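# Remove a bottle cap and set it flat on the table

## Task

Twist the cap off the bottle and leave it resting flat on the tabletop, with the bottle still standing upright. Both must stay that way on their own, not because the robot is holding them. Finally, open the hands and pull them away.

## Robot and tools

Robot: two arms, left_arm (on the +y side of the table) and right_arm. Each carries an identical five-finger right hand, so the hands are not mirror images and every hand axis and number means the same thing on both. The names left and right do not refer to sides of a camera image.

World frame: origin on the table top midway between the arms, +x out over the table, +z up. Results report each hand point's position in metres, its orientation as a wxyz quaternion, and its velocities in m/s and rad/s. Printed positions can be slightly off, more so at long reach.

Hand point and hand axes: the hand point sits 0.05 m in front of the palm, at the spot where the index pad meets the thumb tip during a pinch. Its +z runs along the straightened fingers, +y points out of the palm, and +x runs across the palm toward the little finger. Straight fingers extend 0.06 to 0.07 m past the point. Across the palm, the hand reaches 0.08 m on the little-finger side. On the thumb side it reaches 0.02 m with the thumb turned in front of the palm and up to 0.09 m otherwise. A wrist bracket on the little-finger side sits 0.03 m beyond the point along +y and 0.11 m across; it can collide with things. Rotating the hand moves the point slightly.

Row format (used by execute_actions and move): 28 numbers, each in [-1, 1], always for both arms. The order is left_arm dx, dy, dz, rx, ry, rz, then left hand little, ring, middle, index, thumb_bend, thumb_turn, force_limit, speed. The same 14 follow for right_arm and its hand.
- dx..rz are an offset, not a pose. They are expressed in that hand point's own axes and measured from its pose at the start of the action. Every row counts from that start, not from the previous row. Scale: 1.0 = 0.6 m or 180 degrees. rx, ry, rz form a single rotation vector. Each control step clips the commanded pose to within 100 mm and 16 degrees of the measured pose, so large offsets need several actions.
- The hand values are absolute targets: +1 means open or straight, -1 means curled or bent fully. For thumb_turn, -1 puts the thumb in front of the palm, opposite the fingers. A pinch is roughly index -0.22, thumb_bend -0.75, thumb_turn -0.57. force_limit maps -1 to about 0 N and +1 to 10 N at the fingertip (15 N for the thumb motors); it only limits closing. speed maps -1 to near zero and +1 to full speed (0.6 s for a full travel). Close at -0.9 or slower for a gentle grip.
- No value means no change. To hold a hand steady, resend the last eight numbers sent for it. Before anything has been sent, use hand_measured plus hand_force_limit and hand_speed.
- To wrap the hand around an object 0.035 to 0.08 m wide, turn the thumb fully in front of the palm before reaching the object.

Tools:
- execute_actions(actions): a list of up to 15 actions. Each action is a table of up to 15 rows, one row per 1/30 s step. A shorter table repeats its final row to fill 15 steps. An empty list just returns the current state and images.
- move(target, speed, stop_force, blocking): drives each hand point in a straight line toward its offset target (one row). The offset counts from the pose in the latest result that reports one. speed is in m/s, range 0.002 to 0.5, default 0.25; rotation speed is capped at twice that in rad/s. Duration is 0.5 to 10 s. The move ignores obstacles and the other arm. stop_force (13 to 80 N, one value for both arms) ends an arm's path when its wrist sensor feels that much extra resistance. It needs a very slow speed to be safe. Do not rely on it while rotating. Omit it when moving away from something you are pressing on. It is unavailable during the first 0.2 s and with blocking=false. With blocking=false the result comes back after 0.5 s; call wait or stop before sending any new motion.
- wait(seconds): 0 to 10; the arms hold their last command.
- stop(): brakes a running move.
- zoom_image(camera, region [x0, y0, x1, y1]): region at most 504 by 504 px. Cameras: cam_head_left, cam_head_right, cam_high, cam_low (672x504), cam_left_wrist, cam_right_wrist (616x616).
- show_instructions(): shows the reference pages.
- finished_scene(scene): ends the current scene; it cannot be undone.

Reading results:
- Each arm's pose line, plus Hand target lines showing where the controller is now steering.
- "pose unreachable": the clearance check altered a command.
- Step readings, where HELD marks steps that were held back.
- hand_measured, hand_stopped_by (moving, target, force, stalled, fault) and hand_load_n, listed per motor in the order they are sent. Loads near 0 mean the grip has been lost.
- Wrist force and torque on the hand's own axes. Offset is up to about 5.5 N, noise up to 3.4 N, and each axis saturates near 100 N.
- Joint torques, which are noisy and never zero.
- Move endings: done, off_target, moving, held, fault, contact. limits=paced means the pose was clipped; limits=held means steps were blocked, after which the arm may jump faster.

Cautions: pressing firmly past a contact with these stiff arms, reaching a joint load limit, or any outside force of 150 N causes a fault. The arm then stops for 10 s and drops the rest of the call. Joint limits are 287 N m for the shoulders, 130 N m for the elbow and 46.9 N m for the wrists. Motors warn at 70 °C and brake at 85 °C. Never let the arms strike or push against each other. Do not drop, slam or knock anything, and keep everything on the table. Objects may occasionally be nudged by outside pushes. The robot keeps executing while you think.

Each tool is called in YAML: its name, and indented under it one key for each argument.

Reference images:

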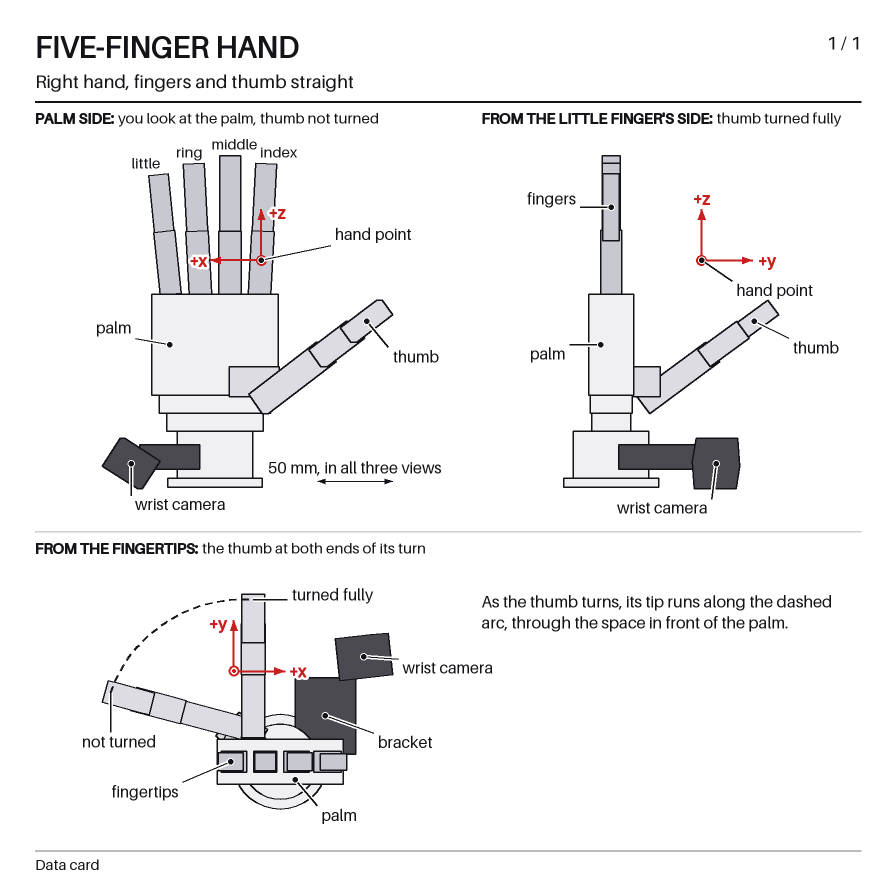

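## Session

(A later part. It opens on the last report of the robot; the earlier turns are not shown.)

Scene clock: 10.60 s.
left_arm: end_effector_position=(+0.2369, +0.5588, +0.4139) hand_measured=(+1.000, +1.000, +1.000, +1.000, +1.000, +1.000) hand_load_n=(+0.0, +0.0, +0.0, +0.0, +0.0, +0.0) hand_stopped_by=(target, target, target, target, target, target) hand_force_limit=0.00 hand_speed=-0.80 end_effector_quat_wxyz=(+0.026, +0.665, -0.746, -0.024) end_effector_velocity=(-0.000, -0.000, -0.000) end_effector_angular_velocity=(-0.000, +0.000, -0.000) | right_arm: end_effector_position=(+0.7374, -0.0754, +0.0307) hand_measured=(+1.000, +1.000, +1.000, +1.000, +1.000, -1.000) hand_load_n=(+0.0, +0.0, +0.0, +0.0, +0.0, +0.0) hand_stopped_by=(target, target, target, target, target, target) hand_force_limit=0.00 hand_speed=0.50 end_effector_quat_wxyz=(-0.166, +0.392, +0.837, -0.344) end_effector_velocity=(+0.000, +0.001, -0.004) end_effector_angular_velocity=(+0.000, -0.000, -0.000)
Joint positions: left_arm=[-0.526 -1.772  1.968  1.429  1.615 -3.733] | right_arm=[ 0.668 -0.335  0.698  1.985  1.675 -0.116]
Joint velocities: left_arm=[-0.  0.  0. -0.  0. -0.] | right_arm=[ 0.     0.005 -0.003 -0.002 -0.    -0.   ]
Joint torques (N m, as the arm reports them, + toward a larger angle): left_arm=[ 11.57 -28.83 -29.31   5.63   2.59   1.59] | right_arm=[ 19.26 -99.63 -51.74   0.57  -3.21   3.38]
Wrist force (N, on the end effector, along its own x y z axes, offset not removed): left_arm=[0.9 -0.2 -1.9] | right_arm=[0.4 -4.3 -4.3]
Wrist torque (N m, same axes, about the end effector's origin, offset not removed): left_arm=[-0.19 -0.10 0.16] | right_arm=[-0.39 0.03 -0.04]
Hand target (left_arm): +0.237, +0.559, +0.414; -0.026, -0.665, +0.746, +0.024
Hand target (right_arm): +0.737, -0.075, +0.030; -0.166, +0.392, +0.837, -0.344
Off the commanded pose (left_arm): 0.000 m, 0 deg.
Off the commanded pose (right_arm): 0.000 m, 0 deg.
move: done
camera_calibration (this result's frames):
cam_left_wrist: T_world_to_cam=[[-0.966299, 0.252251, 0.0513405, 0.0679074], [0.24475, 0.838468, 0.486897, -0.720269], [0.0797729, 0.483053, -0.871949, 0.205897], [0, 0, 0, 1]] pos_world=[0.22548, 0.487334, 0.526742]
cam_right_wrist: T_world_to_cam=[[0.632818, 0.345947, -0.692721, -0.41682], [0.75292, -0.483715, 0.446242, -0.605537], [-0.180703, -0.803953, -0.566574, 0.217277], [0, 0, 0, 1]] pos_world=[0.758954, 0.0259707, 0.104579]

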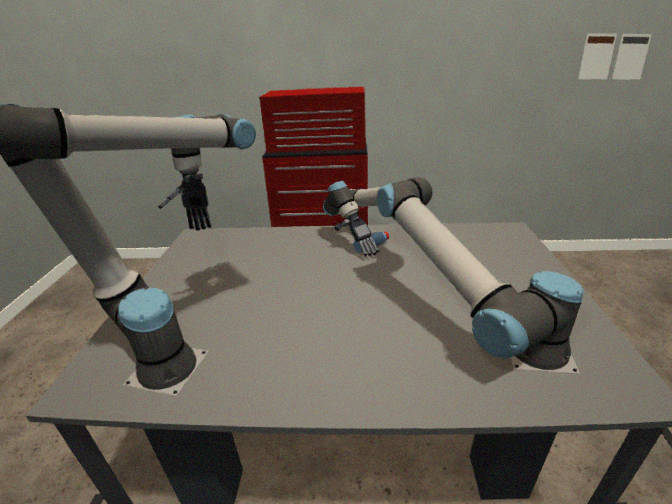

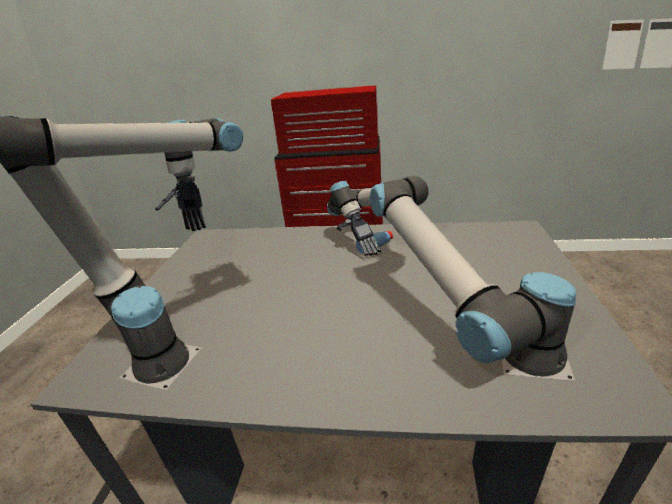

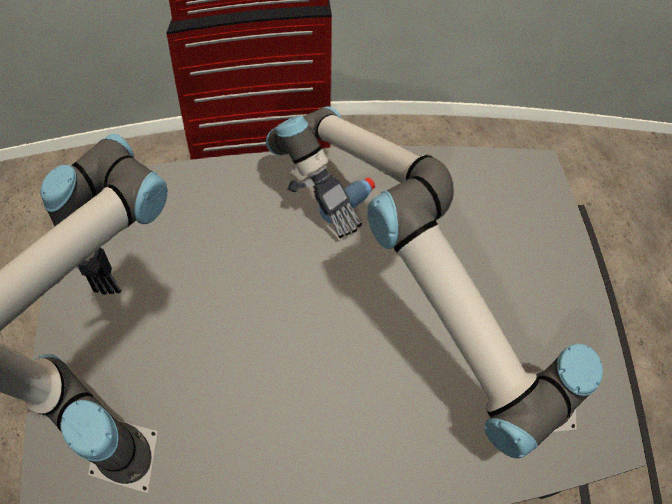

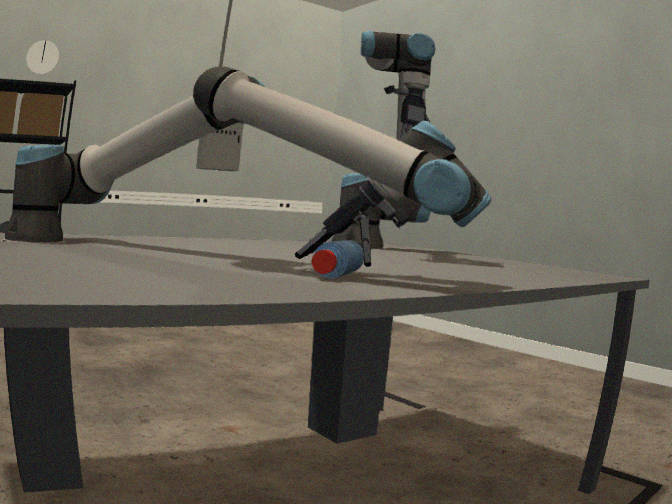

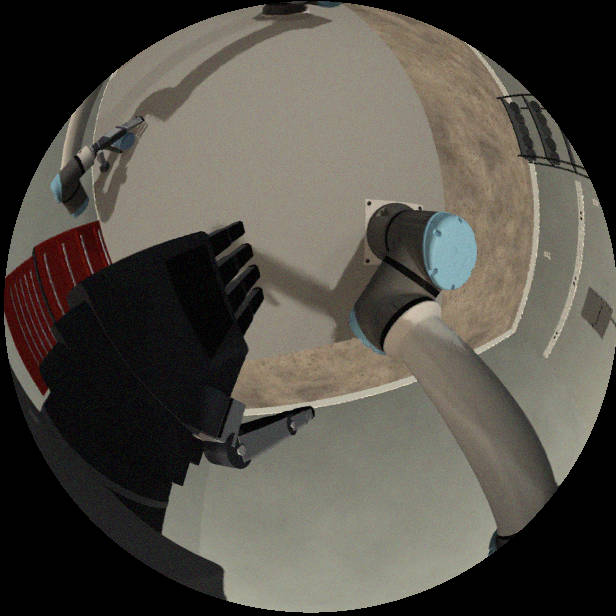

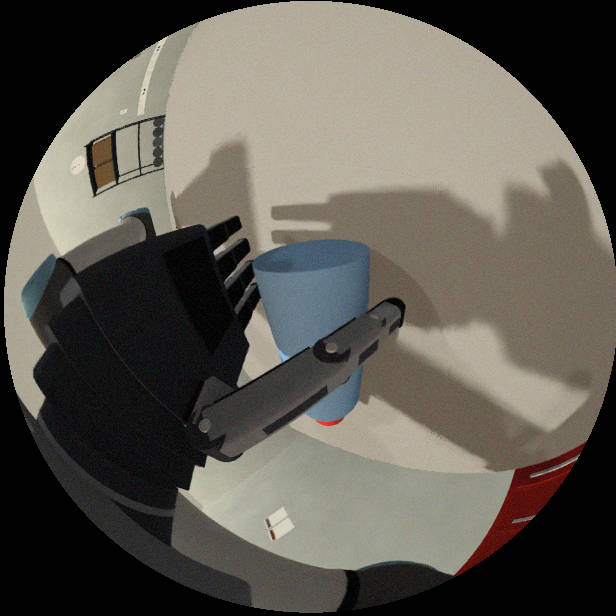

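move:
  target: [0,0,0,0,0,0,1,1,1,1,1,1,0,-0.8, -0.06,0.014,0.014,0,0,0,1,1,1,1,1,-1,0,0.5]
  speed: 0.08

move:
  target: [0,0,0,0,0,0,1,1,1,1,1,1,0,-0.8, 0,0,0,0,0,0,-1,-1,-1,-1,-0.6,-1,0.8,0]

Scene clock: 12.23 s.
left_arm: end_effector_position=(+0.2369, +0.5588, +0.4139) hand_measured=(+1.000, +1.000, +1.000, +1.000, +1.000, +1.000) hand_load_n=(+0.0, +0.0, +0.0, +0.0, +0.0, +0.0) hand_stopped_by=(target, target, target, target, target, target) hand_force_limit=0.00 hand_speed=-0.80 end_effector_quat_wxyz=(+0.026, +0.665, -0.746, -0.024) end_effector_velocity=(+0.000, -0.000, -0.000) end_effector_angular_velocity=(-0.000, +0.000, +0.000) | right_arm: end_effector_position=(+0.7601, -0.1028, +0.0187) hand_measured=(+1.000, +1.000, +1.000, +1.000, +1.000, -1.000) hand_load_n=(+0.0, +0.0, +0.0, +0.0, +0.0, +0.0) hand_stopped_by=(target, target, target, target, target, target) hand_force_limit=0.00 hand_speed=0.50 end_effector_quat_wxyz=(-0.166, +0.392, +0.837, -0.344) end_effector_velocity=(+0.002, -0.002, -0.001) end_effector_angular_velocity=(+0.001, -0.001, -0.000)
Joint positions: left_arm=[-0.526 -1.772  1.968  1.429  1.615 -3.733] | right_arm=[ 0.634 -0.323  0.696  1.973  1.699 -0.14 ]
Joint velocities: left_arm=[ 0.     0.001  0.    -0.001  0.    -0.   ] | right_arm=[-0.003  0.    -0.    -0.002  0.002 -0.002]
Joint torques (N m, as the arm reports them, + toward a larger angle): left_arm=[ 10.35 -28.52 -29.66   5.58   2.44   1.3 ] | right_arm=[-13.51 -97.85 -49.98   0.68   3.49  -3.18]
Wrist force (N, on the end effector, along its own x y z axes, offset not removed): left_arm=[-0.6 0.6 -0.7] | right_arm=[-3.8 -5.4 -1.3]
Wrist torque (N m, same axes, about the end effector's origin, offset not removed): left_arm=[-0.01 0.16 -0.02] | right_arm=[-0.79 0.61 -0.49]
Hand target (left_arm): +0.237, +0.559, +0.414; -0.026, -0.665, +0.746, +0.024
Hand target (right_arm): +0.760, -0.103, +0.019; -0.166, +0.392, +0.837, -0.344
Off the commanded pose (left_arm): 0.000 m, 0 deg.
Off the commanded pose (right_arm): 0.000 m, 0 deg.
move: done
camera_calibration (this result's frames):
cam_left_wrist: T_world_to_cam=[[-0.966299, 0.25225, 0.0513437, 0.0679049], [0.244751, 0.838468, 0.486896, -0.72027], [0.0797695, 0.483054, -0.871949, 0.205897], [0, 0, 0, 1]] pos_world=[0.225479, 0.487335, 0.526742]
cam_right_wrist: T_world_to_cam=[[0.632803, 0.345966, -0.692725, -0.430062], [0.752929, -0.483728, 0.446212, -0.630523], [-0.180716, -0.803937, -0.566592, 0.192539], [0, 0, 0, 1]] pos_world=[0.781679, -0.00142556, 0.0925235]

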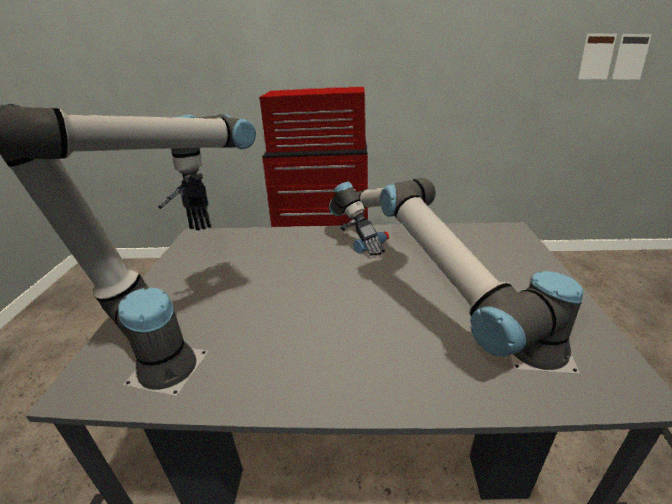

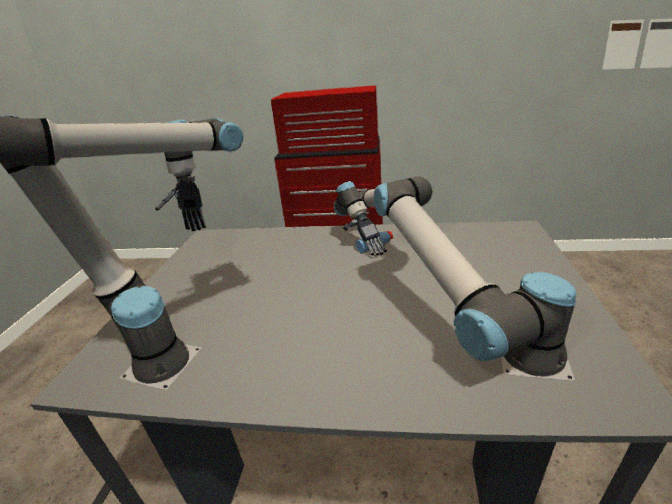

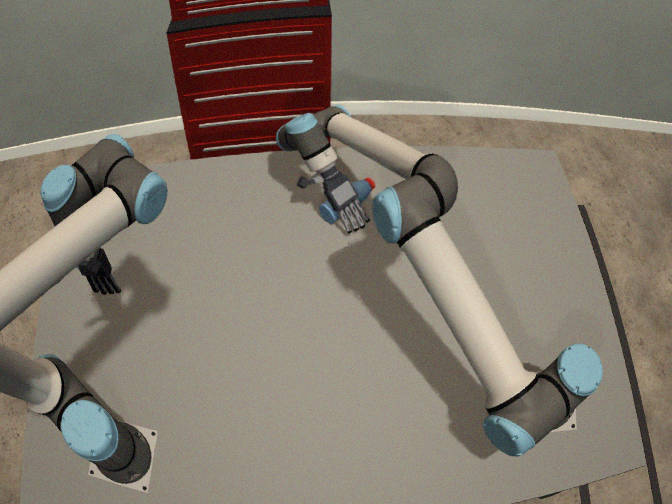

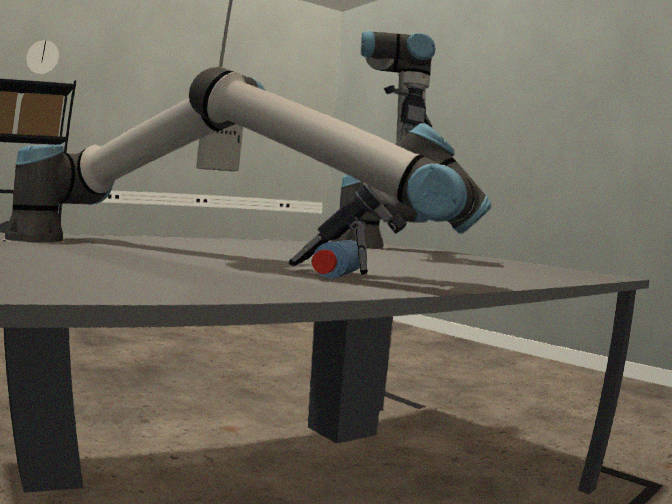

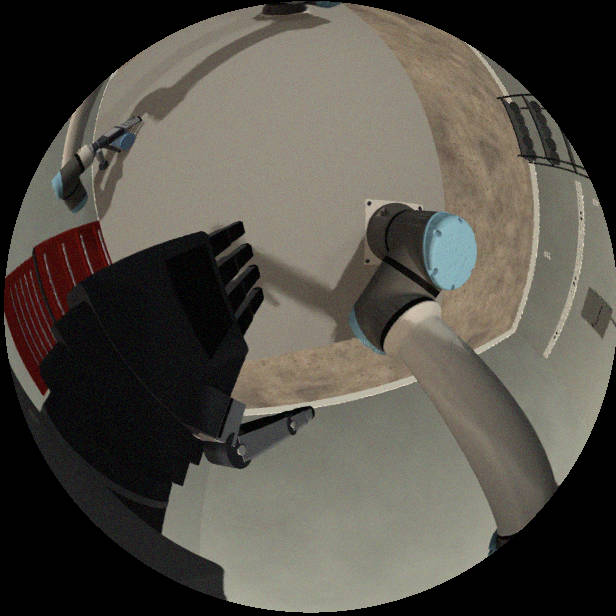

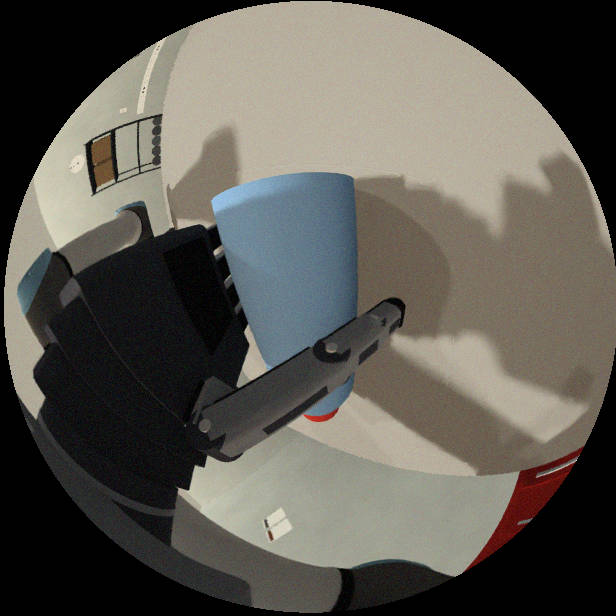

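Scene clock: 13.23 s.
left_arm: end_effector_position=(+0.2369, +0.5588, +0.4139) hand_measured=(+1.000, +1.000, +1.000, +1.000, +1.000, +1.000) hand_load_n=(+0.0, +0.0, +0.0, +0.0, +0.0, +0.0) hand_stopped_by=(target, target, target, target, target, target) hand_force_limit=0.00 hand_speed=-0.80 end_effector_quat_wxyz=(+0.026, +0.665, -0.746, -0.024) end_effector_velocity=(-0.000, +0.000, -0.000) end_effector_angular_velocity=(+0.000, -0.000, -0.000) | right_arm: end_effector_position=(+0.7602, -0.1028, +0.0187) hand_measured=(-0.026, +0.658, +0.800, +0.678, +0.292, -1.000) hand_load_n=(+15.0, +11.0, +6.0, +7.0, +14.0, +10.5) hand_stopped_by=(force, force, force, force, force, target) hand_force_limit=0.80 hand_speed=0.00 end_effector_quat_wxyz=(-0.166, +0.392, +0.837, -0.344) end_effector_velocity=(+0.001, +0.001, +0.001) end_effector_angular_velocity=(+0.002, -0.004, -0.000)
Joint positions: left_arm=[-0.526 -1.772  1.968  1.429  1.615 -3.733] | right_arm=[ 0.634 -0.323  0.696  1.973  1.699 -0.14 ]
Joint velocities: left_arm=[-0. -0.  0. -0. -0.  0.] | right_arm=[ 0.    -0.001 -0.001 -0.002 -0.    -0.   ]
Joint torques (N m, as the arm reports them, + toward a larger angle): left_arm=[ 11.   -29.25 -28.53   5.43   2.46   1.56] | right_arm=[ 19.72 -93.98 -32.24 -10.18  -1.56   3.1 ]
Wrist force (N, on the end effector, along its own x y z axes, offset not removed): left_arm=[-0.2 1.1 -2.2] | right_arm=[-0.1 -29.0 -24.9]
Wrist torque (N m, same axes, about the end effector's origin, offset not removed): left_arm=[0.07 0.11 0.03] | right_arm=[2.82 0.48 -0.29]
Hand target (left_arm): +0.237, +0.559, +0.414; -0.026, -0.665, +0.746, +0.024
Hand target (right_arm): +0.760, -0.103, +0.019; -0.166, +0.392, +0.837, -0.344
Off the commanded pose (left_arm): 0.000 m, 0 deg.
Off the commanded pose (right_arm): 0.000 m, 0 deg.
move: done
camera_calibration (this result's frames):
cam_left_wrist: T_world_to_cam=[[-0.966299, 0.25225, 0.0513438, 0.067905], [0.244751, 0.838468, 0.486896, -0.72027], [0.0797694, 0.483054, -0.871949, 0.205897], [0, 0, 0, 1]] pos_world=[0.225479, 0.487335, 0.526742]
cam_right_wrist: T_world_to_cam=[[0.632869, 0.345961, -0.692667, -0.430116], [0.752887, -0.483723, 0.446289, -0.630582], [-0.18066, -0.803943, -0.566602, 0.192495], [0, 0, 0, 1]] pos_world=[0.78174, -0.00146836, 0.0925626]

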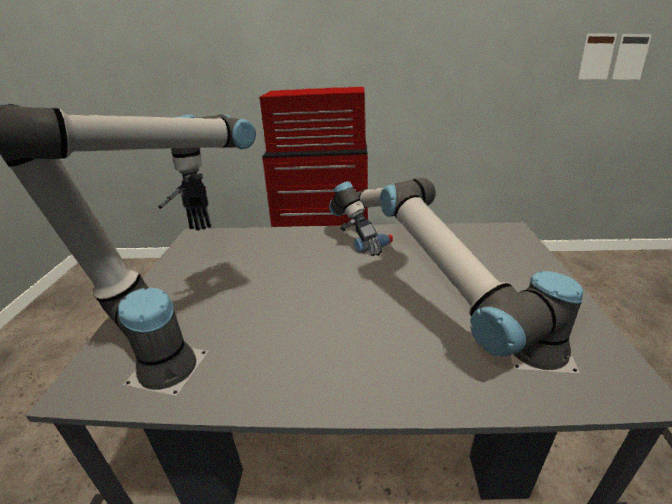

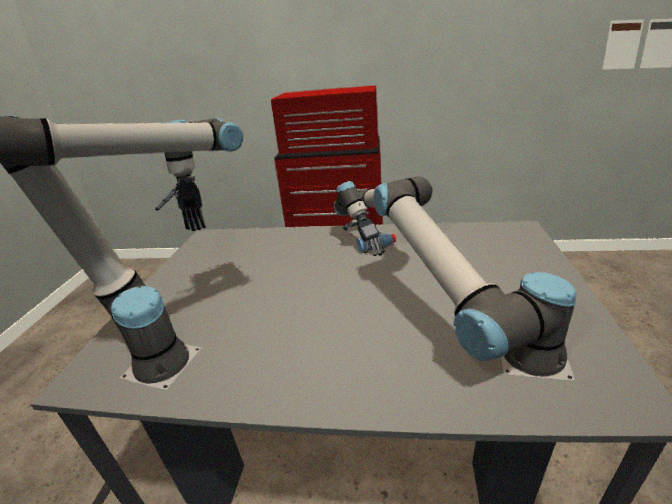

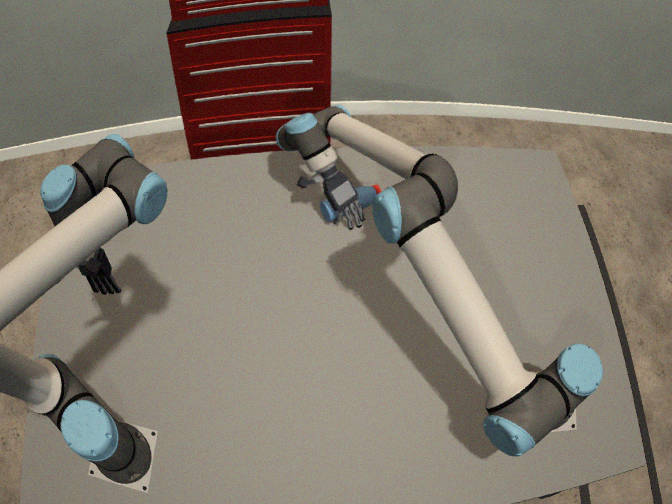

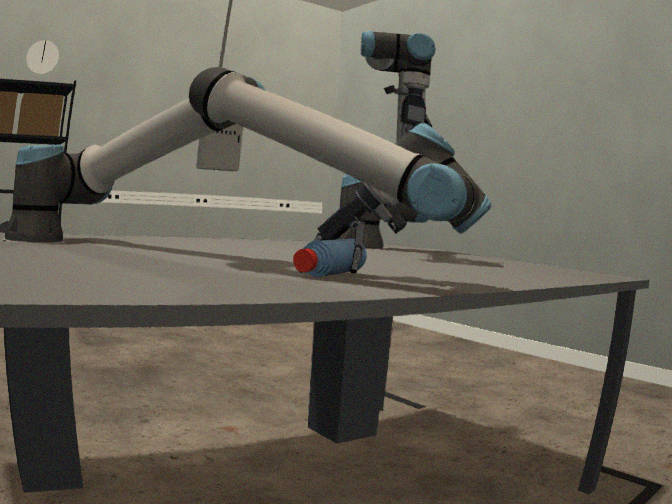

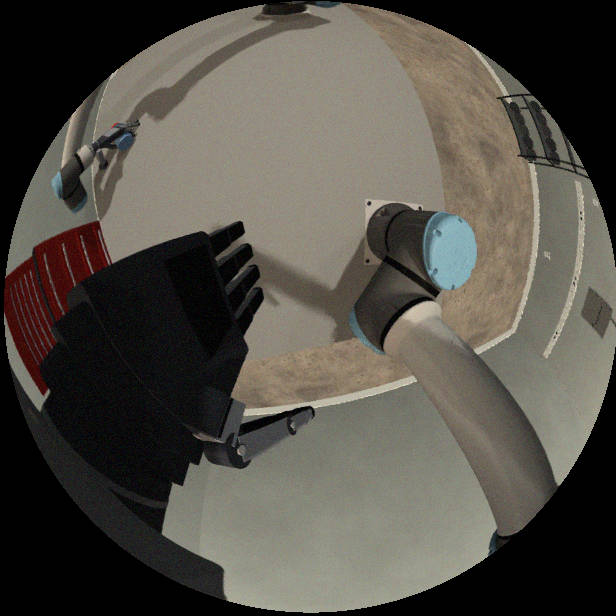

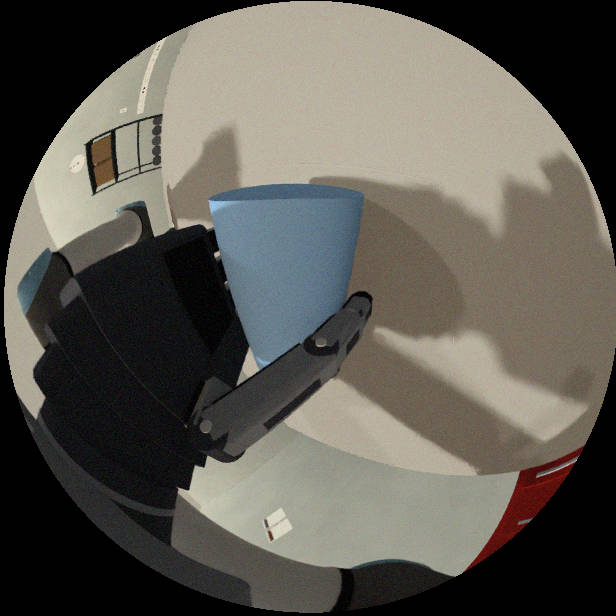

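Fingers hit the table. Lift 1.5 cm while closing again.

move:
  target: [0,0,0,0,0,0,1,1,1,1,1,1,0,-0.8, 0,-0.018,-0.018,0,0,0,-1,-0.98,-0.98,-0.98,-0.6,-1,0.8,-0.5]
  speed: 0.1

Scene clock: 14.67 s.
left_arm: end_effector_position=(+0.2369, +0.5588, +0.4139) hand_measured=(+1.000, +1.000, +1.000, +1.000, +1.000, +1.000) hand_load_n=(+0.0, +0.0, +0.0, +0.0, +0.0, +0.0) hand_stopped_by=(target, target, target, target, target, target) hand_force_limit=0.00 hand_speed=-0.80 end_effector_quat_wxyz=(+0.026, +0.665, -0.746, -0.024) end_effector_velocity=(+0.001, -0.000, -0.000) end_effector_angular_velocity=(-0.000, -0.001, +0.000) | right_arm: end_effector_position=(+0.7602, -0.1029, +0.0337) hand_measured=(-0.028, +0.656, +0.788, +0.668, +0.286, -1.000) hand_load_n=(+2.5, +0.0, +0.0, +0.0, +2.0, +2.5) hand_stopped_by=(force, force, force, force, force, target) hand_force_limit=0.80 hand_speed=-0.50 end_effector_quat_wxyz=(-0.166, +0.392, +0.837, -0.344) end_effector_velocity=(+0.001, -0.000, +0.005) end_effector_angular_velocity=(+0.001, -0.001, -0.000)
Joint positions: left_arm=[-0.526 -1.772  1.968  1.429  1.615 -3.733] | right_arm=[ 0.634 -0.336  0.696  1.986  1.699 -0.14 ]
Joint velocities: left_arm=[ 0.     0.001 -0.001 -0.001 -0.    -0.   ] | right_arm=[-0.001 -0.004 -0.001  0.003 -0.    -0.001]
Joint torques (N m, as the arm reports them, + toward a larger angle): left_arm=[ 10.35 -28.62 -28.72   5.63   2.28   1.55] | right_arm=[ -15.78 -126.54  -23.97    7.65    2.51   -3.72]
Wrist force (N, on the end effector, along its own x y z axes, offset not removed): left_arm=[-1.0 1.2 -0.3] | right_arm=[-4.0 0.5 -4.1]
Wrist torque (N m, same axes, about the end effector's origin, offset not removed): left_arm=[-0.03 0.18 0.05] | right_arm=[0.15 0.91 0.06]
Hand target (left_arm): +0.237, +0.559, +0.414; -0.026, -0.665, +0.746, +0.024
Hand target (right_arm): +0.760, -0.103, +0.034; -0.166, +0.392, +0.837, -0.344
Off the commanded pose (left_arm): 0.000 m, 0 deg.
Off the commanded pose (right_arm): 0.000 m, 0 deg.
move: done
camera_calibration (this result's frames):
cam_left_wrist: T_world_to_cam=[[-0.966299, 0.25225, 0.0513437, 0.067905], [0.244751, 0.838468, 0.486896, -0.72027], [0.0797695, 0.483054, -0.871949, 0.205897], [0, 0, 0, 1]] pos_world=[0.225479, 0.487335, 0.526742]
cam_right_wrist: T_world_to_cam=[[0.632865, 0.345967, -0.692668, -0.419711], [0.752874, -0.483795, 0.446233, -0.637247], [-0.180727, -0.803896, -0.566646, 0.201019], [0, 0, 0, 1]] pos_world=[0.781717, -0.00149232, 0.107547]

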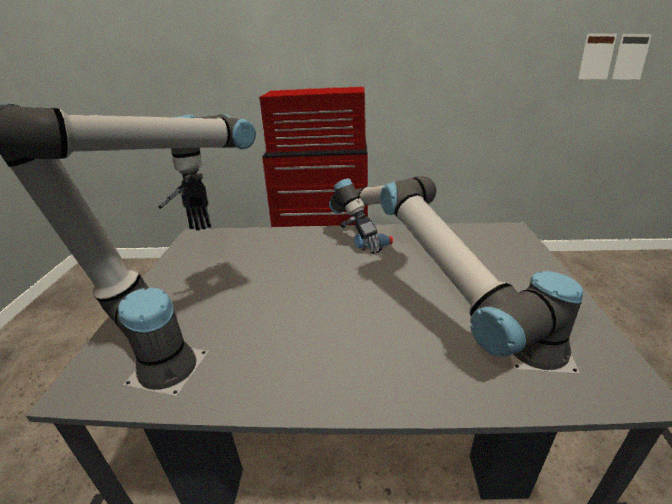

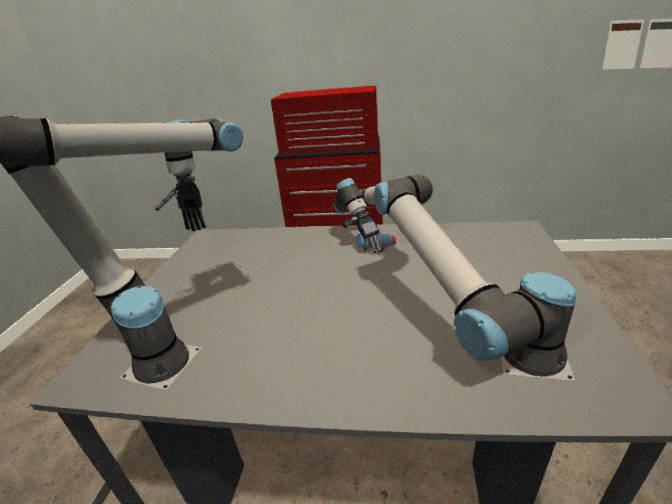

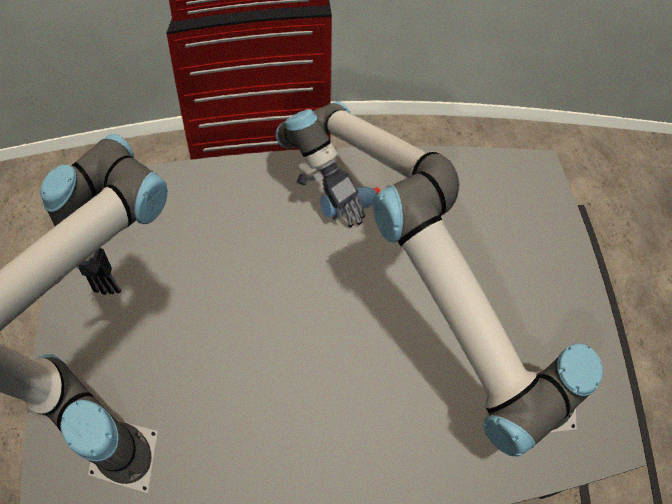

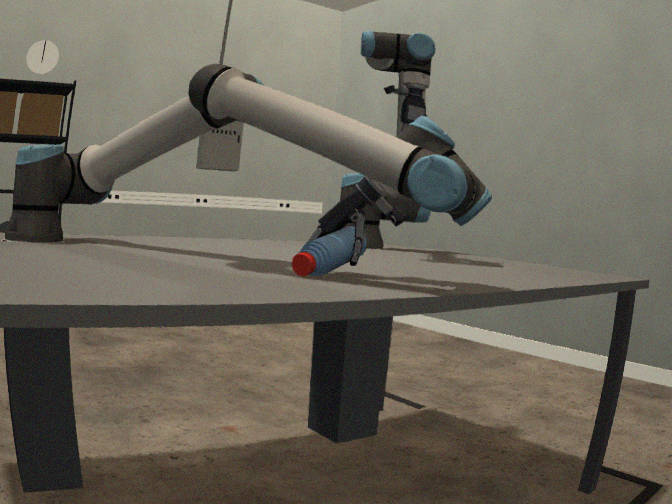

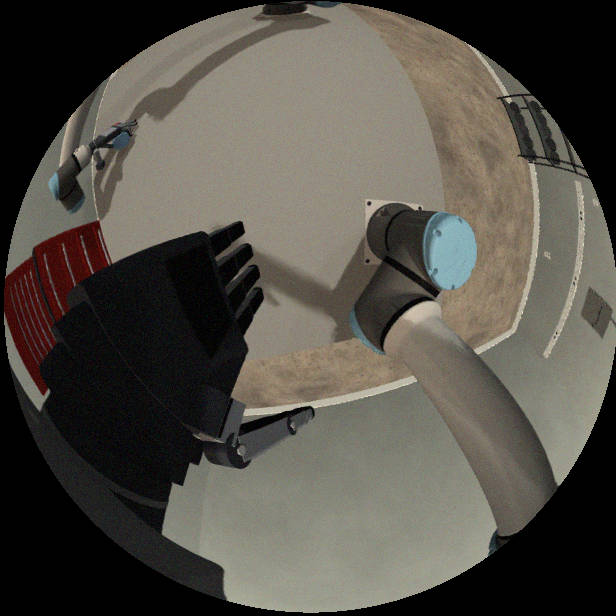

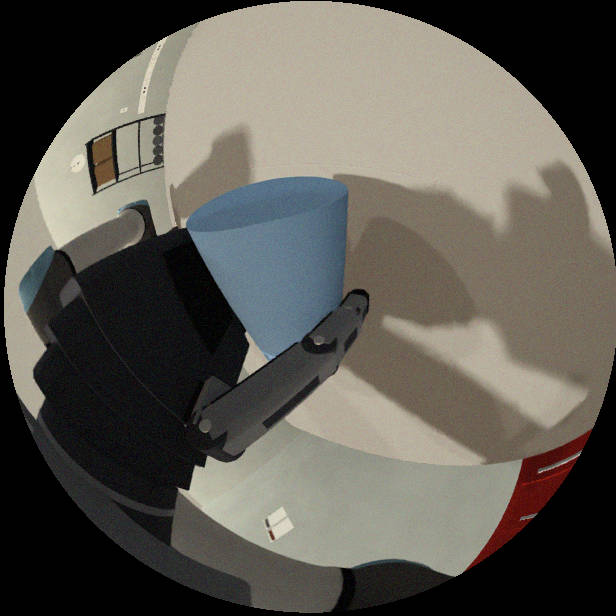

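move:
  target: [0,0,0,0,0,0,1,1,1,1,1,1,0,-0.8, 0,0,0,0,0,0,-0.98,-1,-1,-1,-0.6,-1,0.8,-0.3]

Scene clock: 16.63 s.
left_arm: end_effector_position=(+0.2369, +0.5588, +0.4139) hand_measured=(+1.000, +1.000, +1.000, +1.000, +1.000, +1.000) hand_load_n=(+0.0, +0.0, +0.0, +0.0, +0.0, +0.0) hand_stopped_by=(target, target, target, target, target, target) hand_force_limit=0.00 hand_speed=-0.80 end_effector_quat_wxyz=(+0.026, +0.665, -0.746, -0.024) end_effector_velocity=(-0.000, -0.000, -0.000) end_effector_angular_velocity=(-0.000, +0.001, +0.000) | right_arm: end_effector_position=(+0.7602, -0.1030, +0.0337) hand_measured=(-0.098, +0.068, +0.266, +0.480, +0.296, -1.000) hand_load_n=(+2.5, +11.0, +8.5, +1.5, +22.5, +7.0) hand_stopped_by=(force, force, force, force, force, target) hand_force_limit=0.80 hand_speed=-0.30 end_effector_quat_wxyz=(-0.166, +0.392, +0.837, -0.344) end_effector_velocity=(+0.000, +0.000, -0.002) end_effector_angular_velocity=(+0.000, +0.000, +0.000)
Joint positions: left_arm=[-0.526 -1.772  1.968  1.429  1.615 -3.733] | right_arm=[ 0.634 -0.336  0.696  1.986  1.699 -0.14 ]
Joint velocities: left_arm=[ 0.     0.001  0.001 -0.001  0.001  0.   ] | right_arm=[-0.     0.002 -0.001 -0.001 -0.    -0.   ]
Joint torques (N m, as the arm reports them, + toward a larger angle): left_arm=[  9.66 -29.89 -29.1    5.67   2.86   1.13] | right_arm=[  9.64 -94.65 -26.29  -0.16  -3.97   1.17]
Wrist force (N, on the end effector, along its own x y z axes, offset not removed): left_arm=[0.3 0.5 -1.5] | right_arm=[0.5 -2.1 -2.5]
Wrist torque (N m, same axes, about the end effector's origin, offset not removed): left_arm=[-0.06 -0.03 0.04] | right_arm=[0.34 -0.22 0.27]
Hand target (left_arm): +0.237, +0.559, +0.414; -0.026, -0.665, +0.746, +0.024
Hand target (right_arm): +0.760, -0.103, +0.034; -0.166, +0.392, +0.837, -0.344
Off the commanded pose (left_arm): 0.000 m, 0 deg.
Off the commanded pose (right_arm): 0.000 m, 0 deg.
move: done
camera_calibration (this result's frames):
cam_left_wrist: T_world_to_cam=[[-0.966299, 0.25225, 0.0513436, 0.0679051], [0.244751, 0.838468, 0.486896, -0.72027], [0.0797695, 0.483054, -0.871949, 0.205897], [0, 0, 0, 1]] pos_world=[0.225479, 0.487335, 0.526742]
cam_right_wrist: T_world_to_cam=[[0.632863, 0.345957, -0.692675, -0.419709], [0.752894, -0.483706, 0.446295, -0.637372], [-0.180652, -0.803954, -0.566588, 0.200894], [0, 0, 0, 1]] pos_world=[0.781784, -0.00158958, 0.107558]

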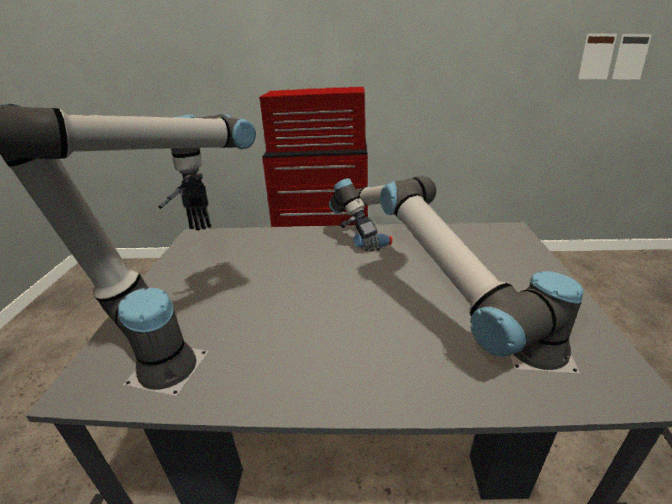

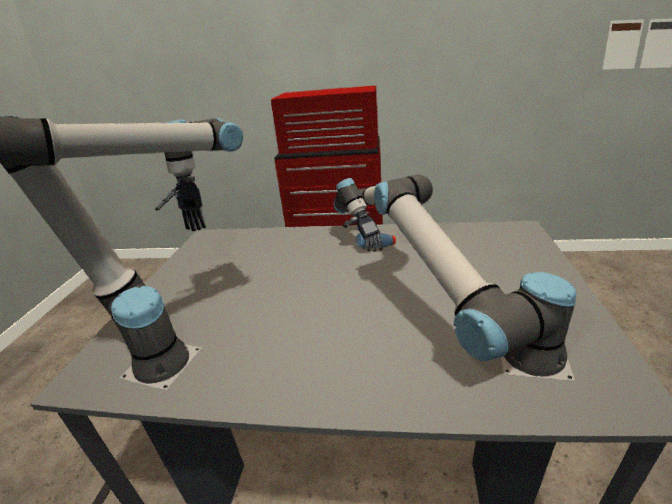

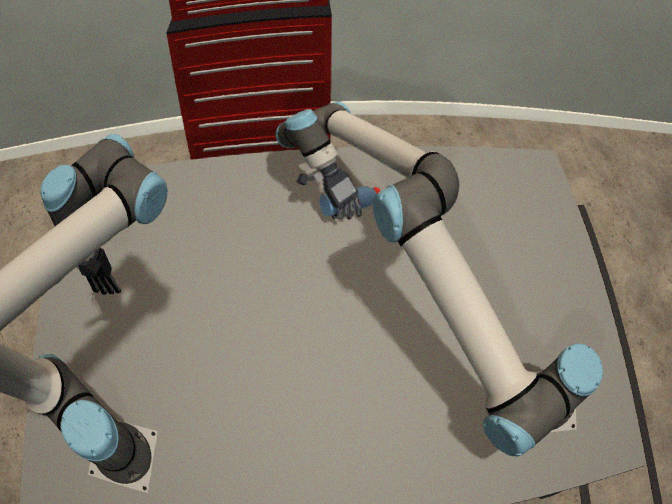

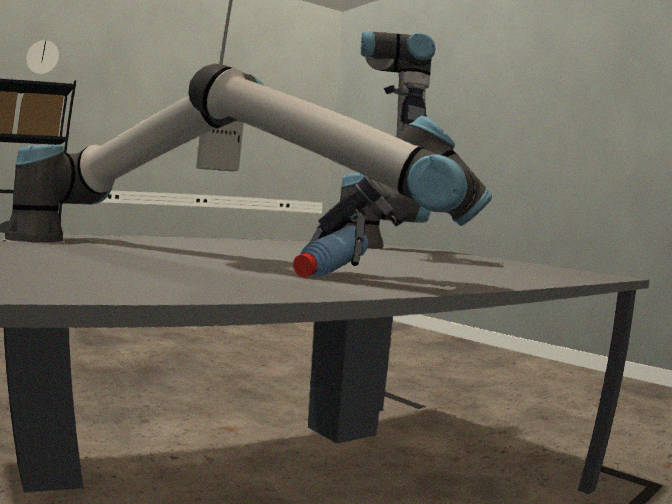

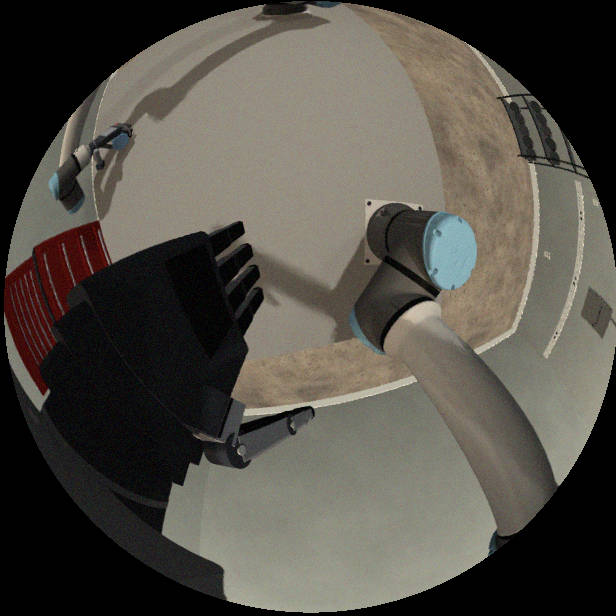

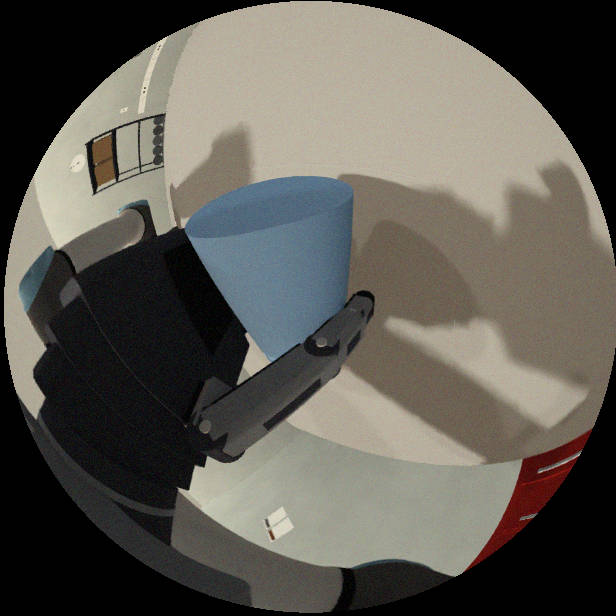

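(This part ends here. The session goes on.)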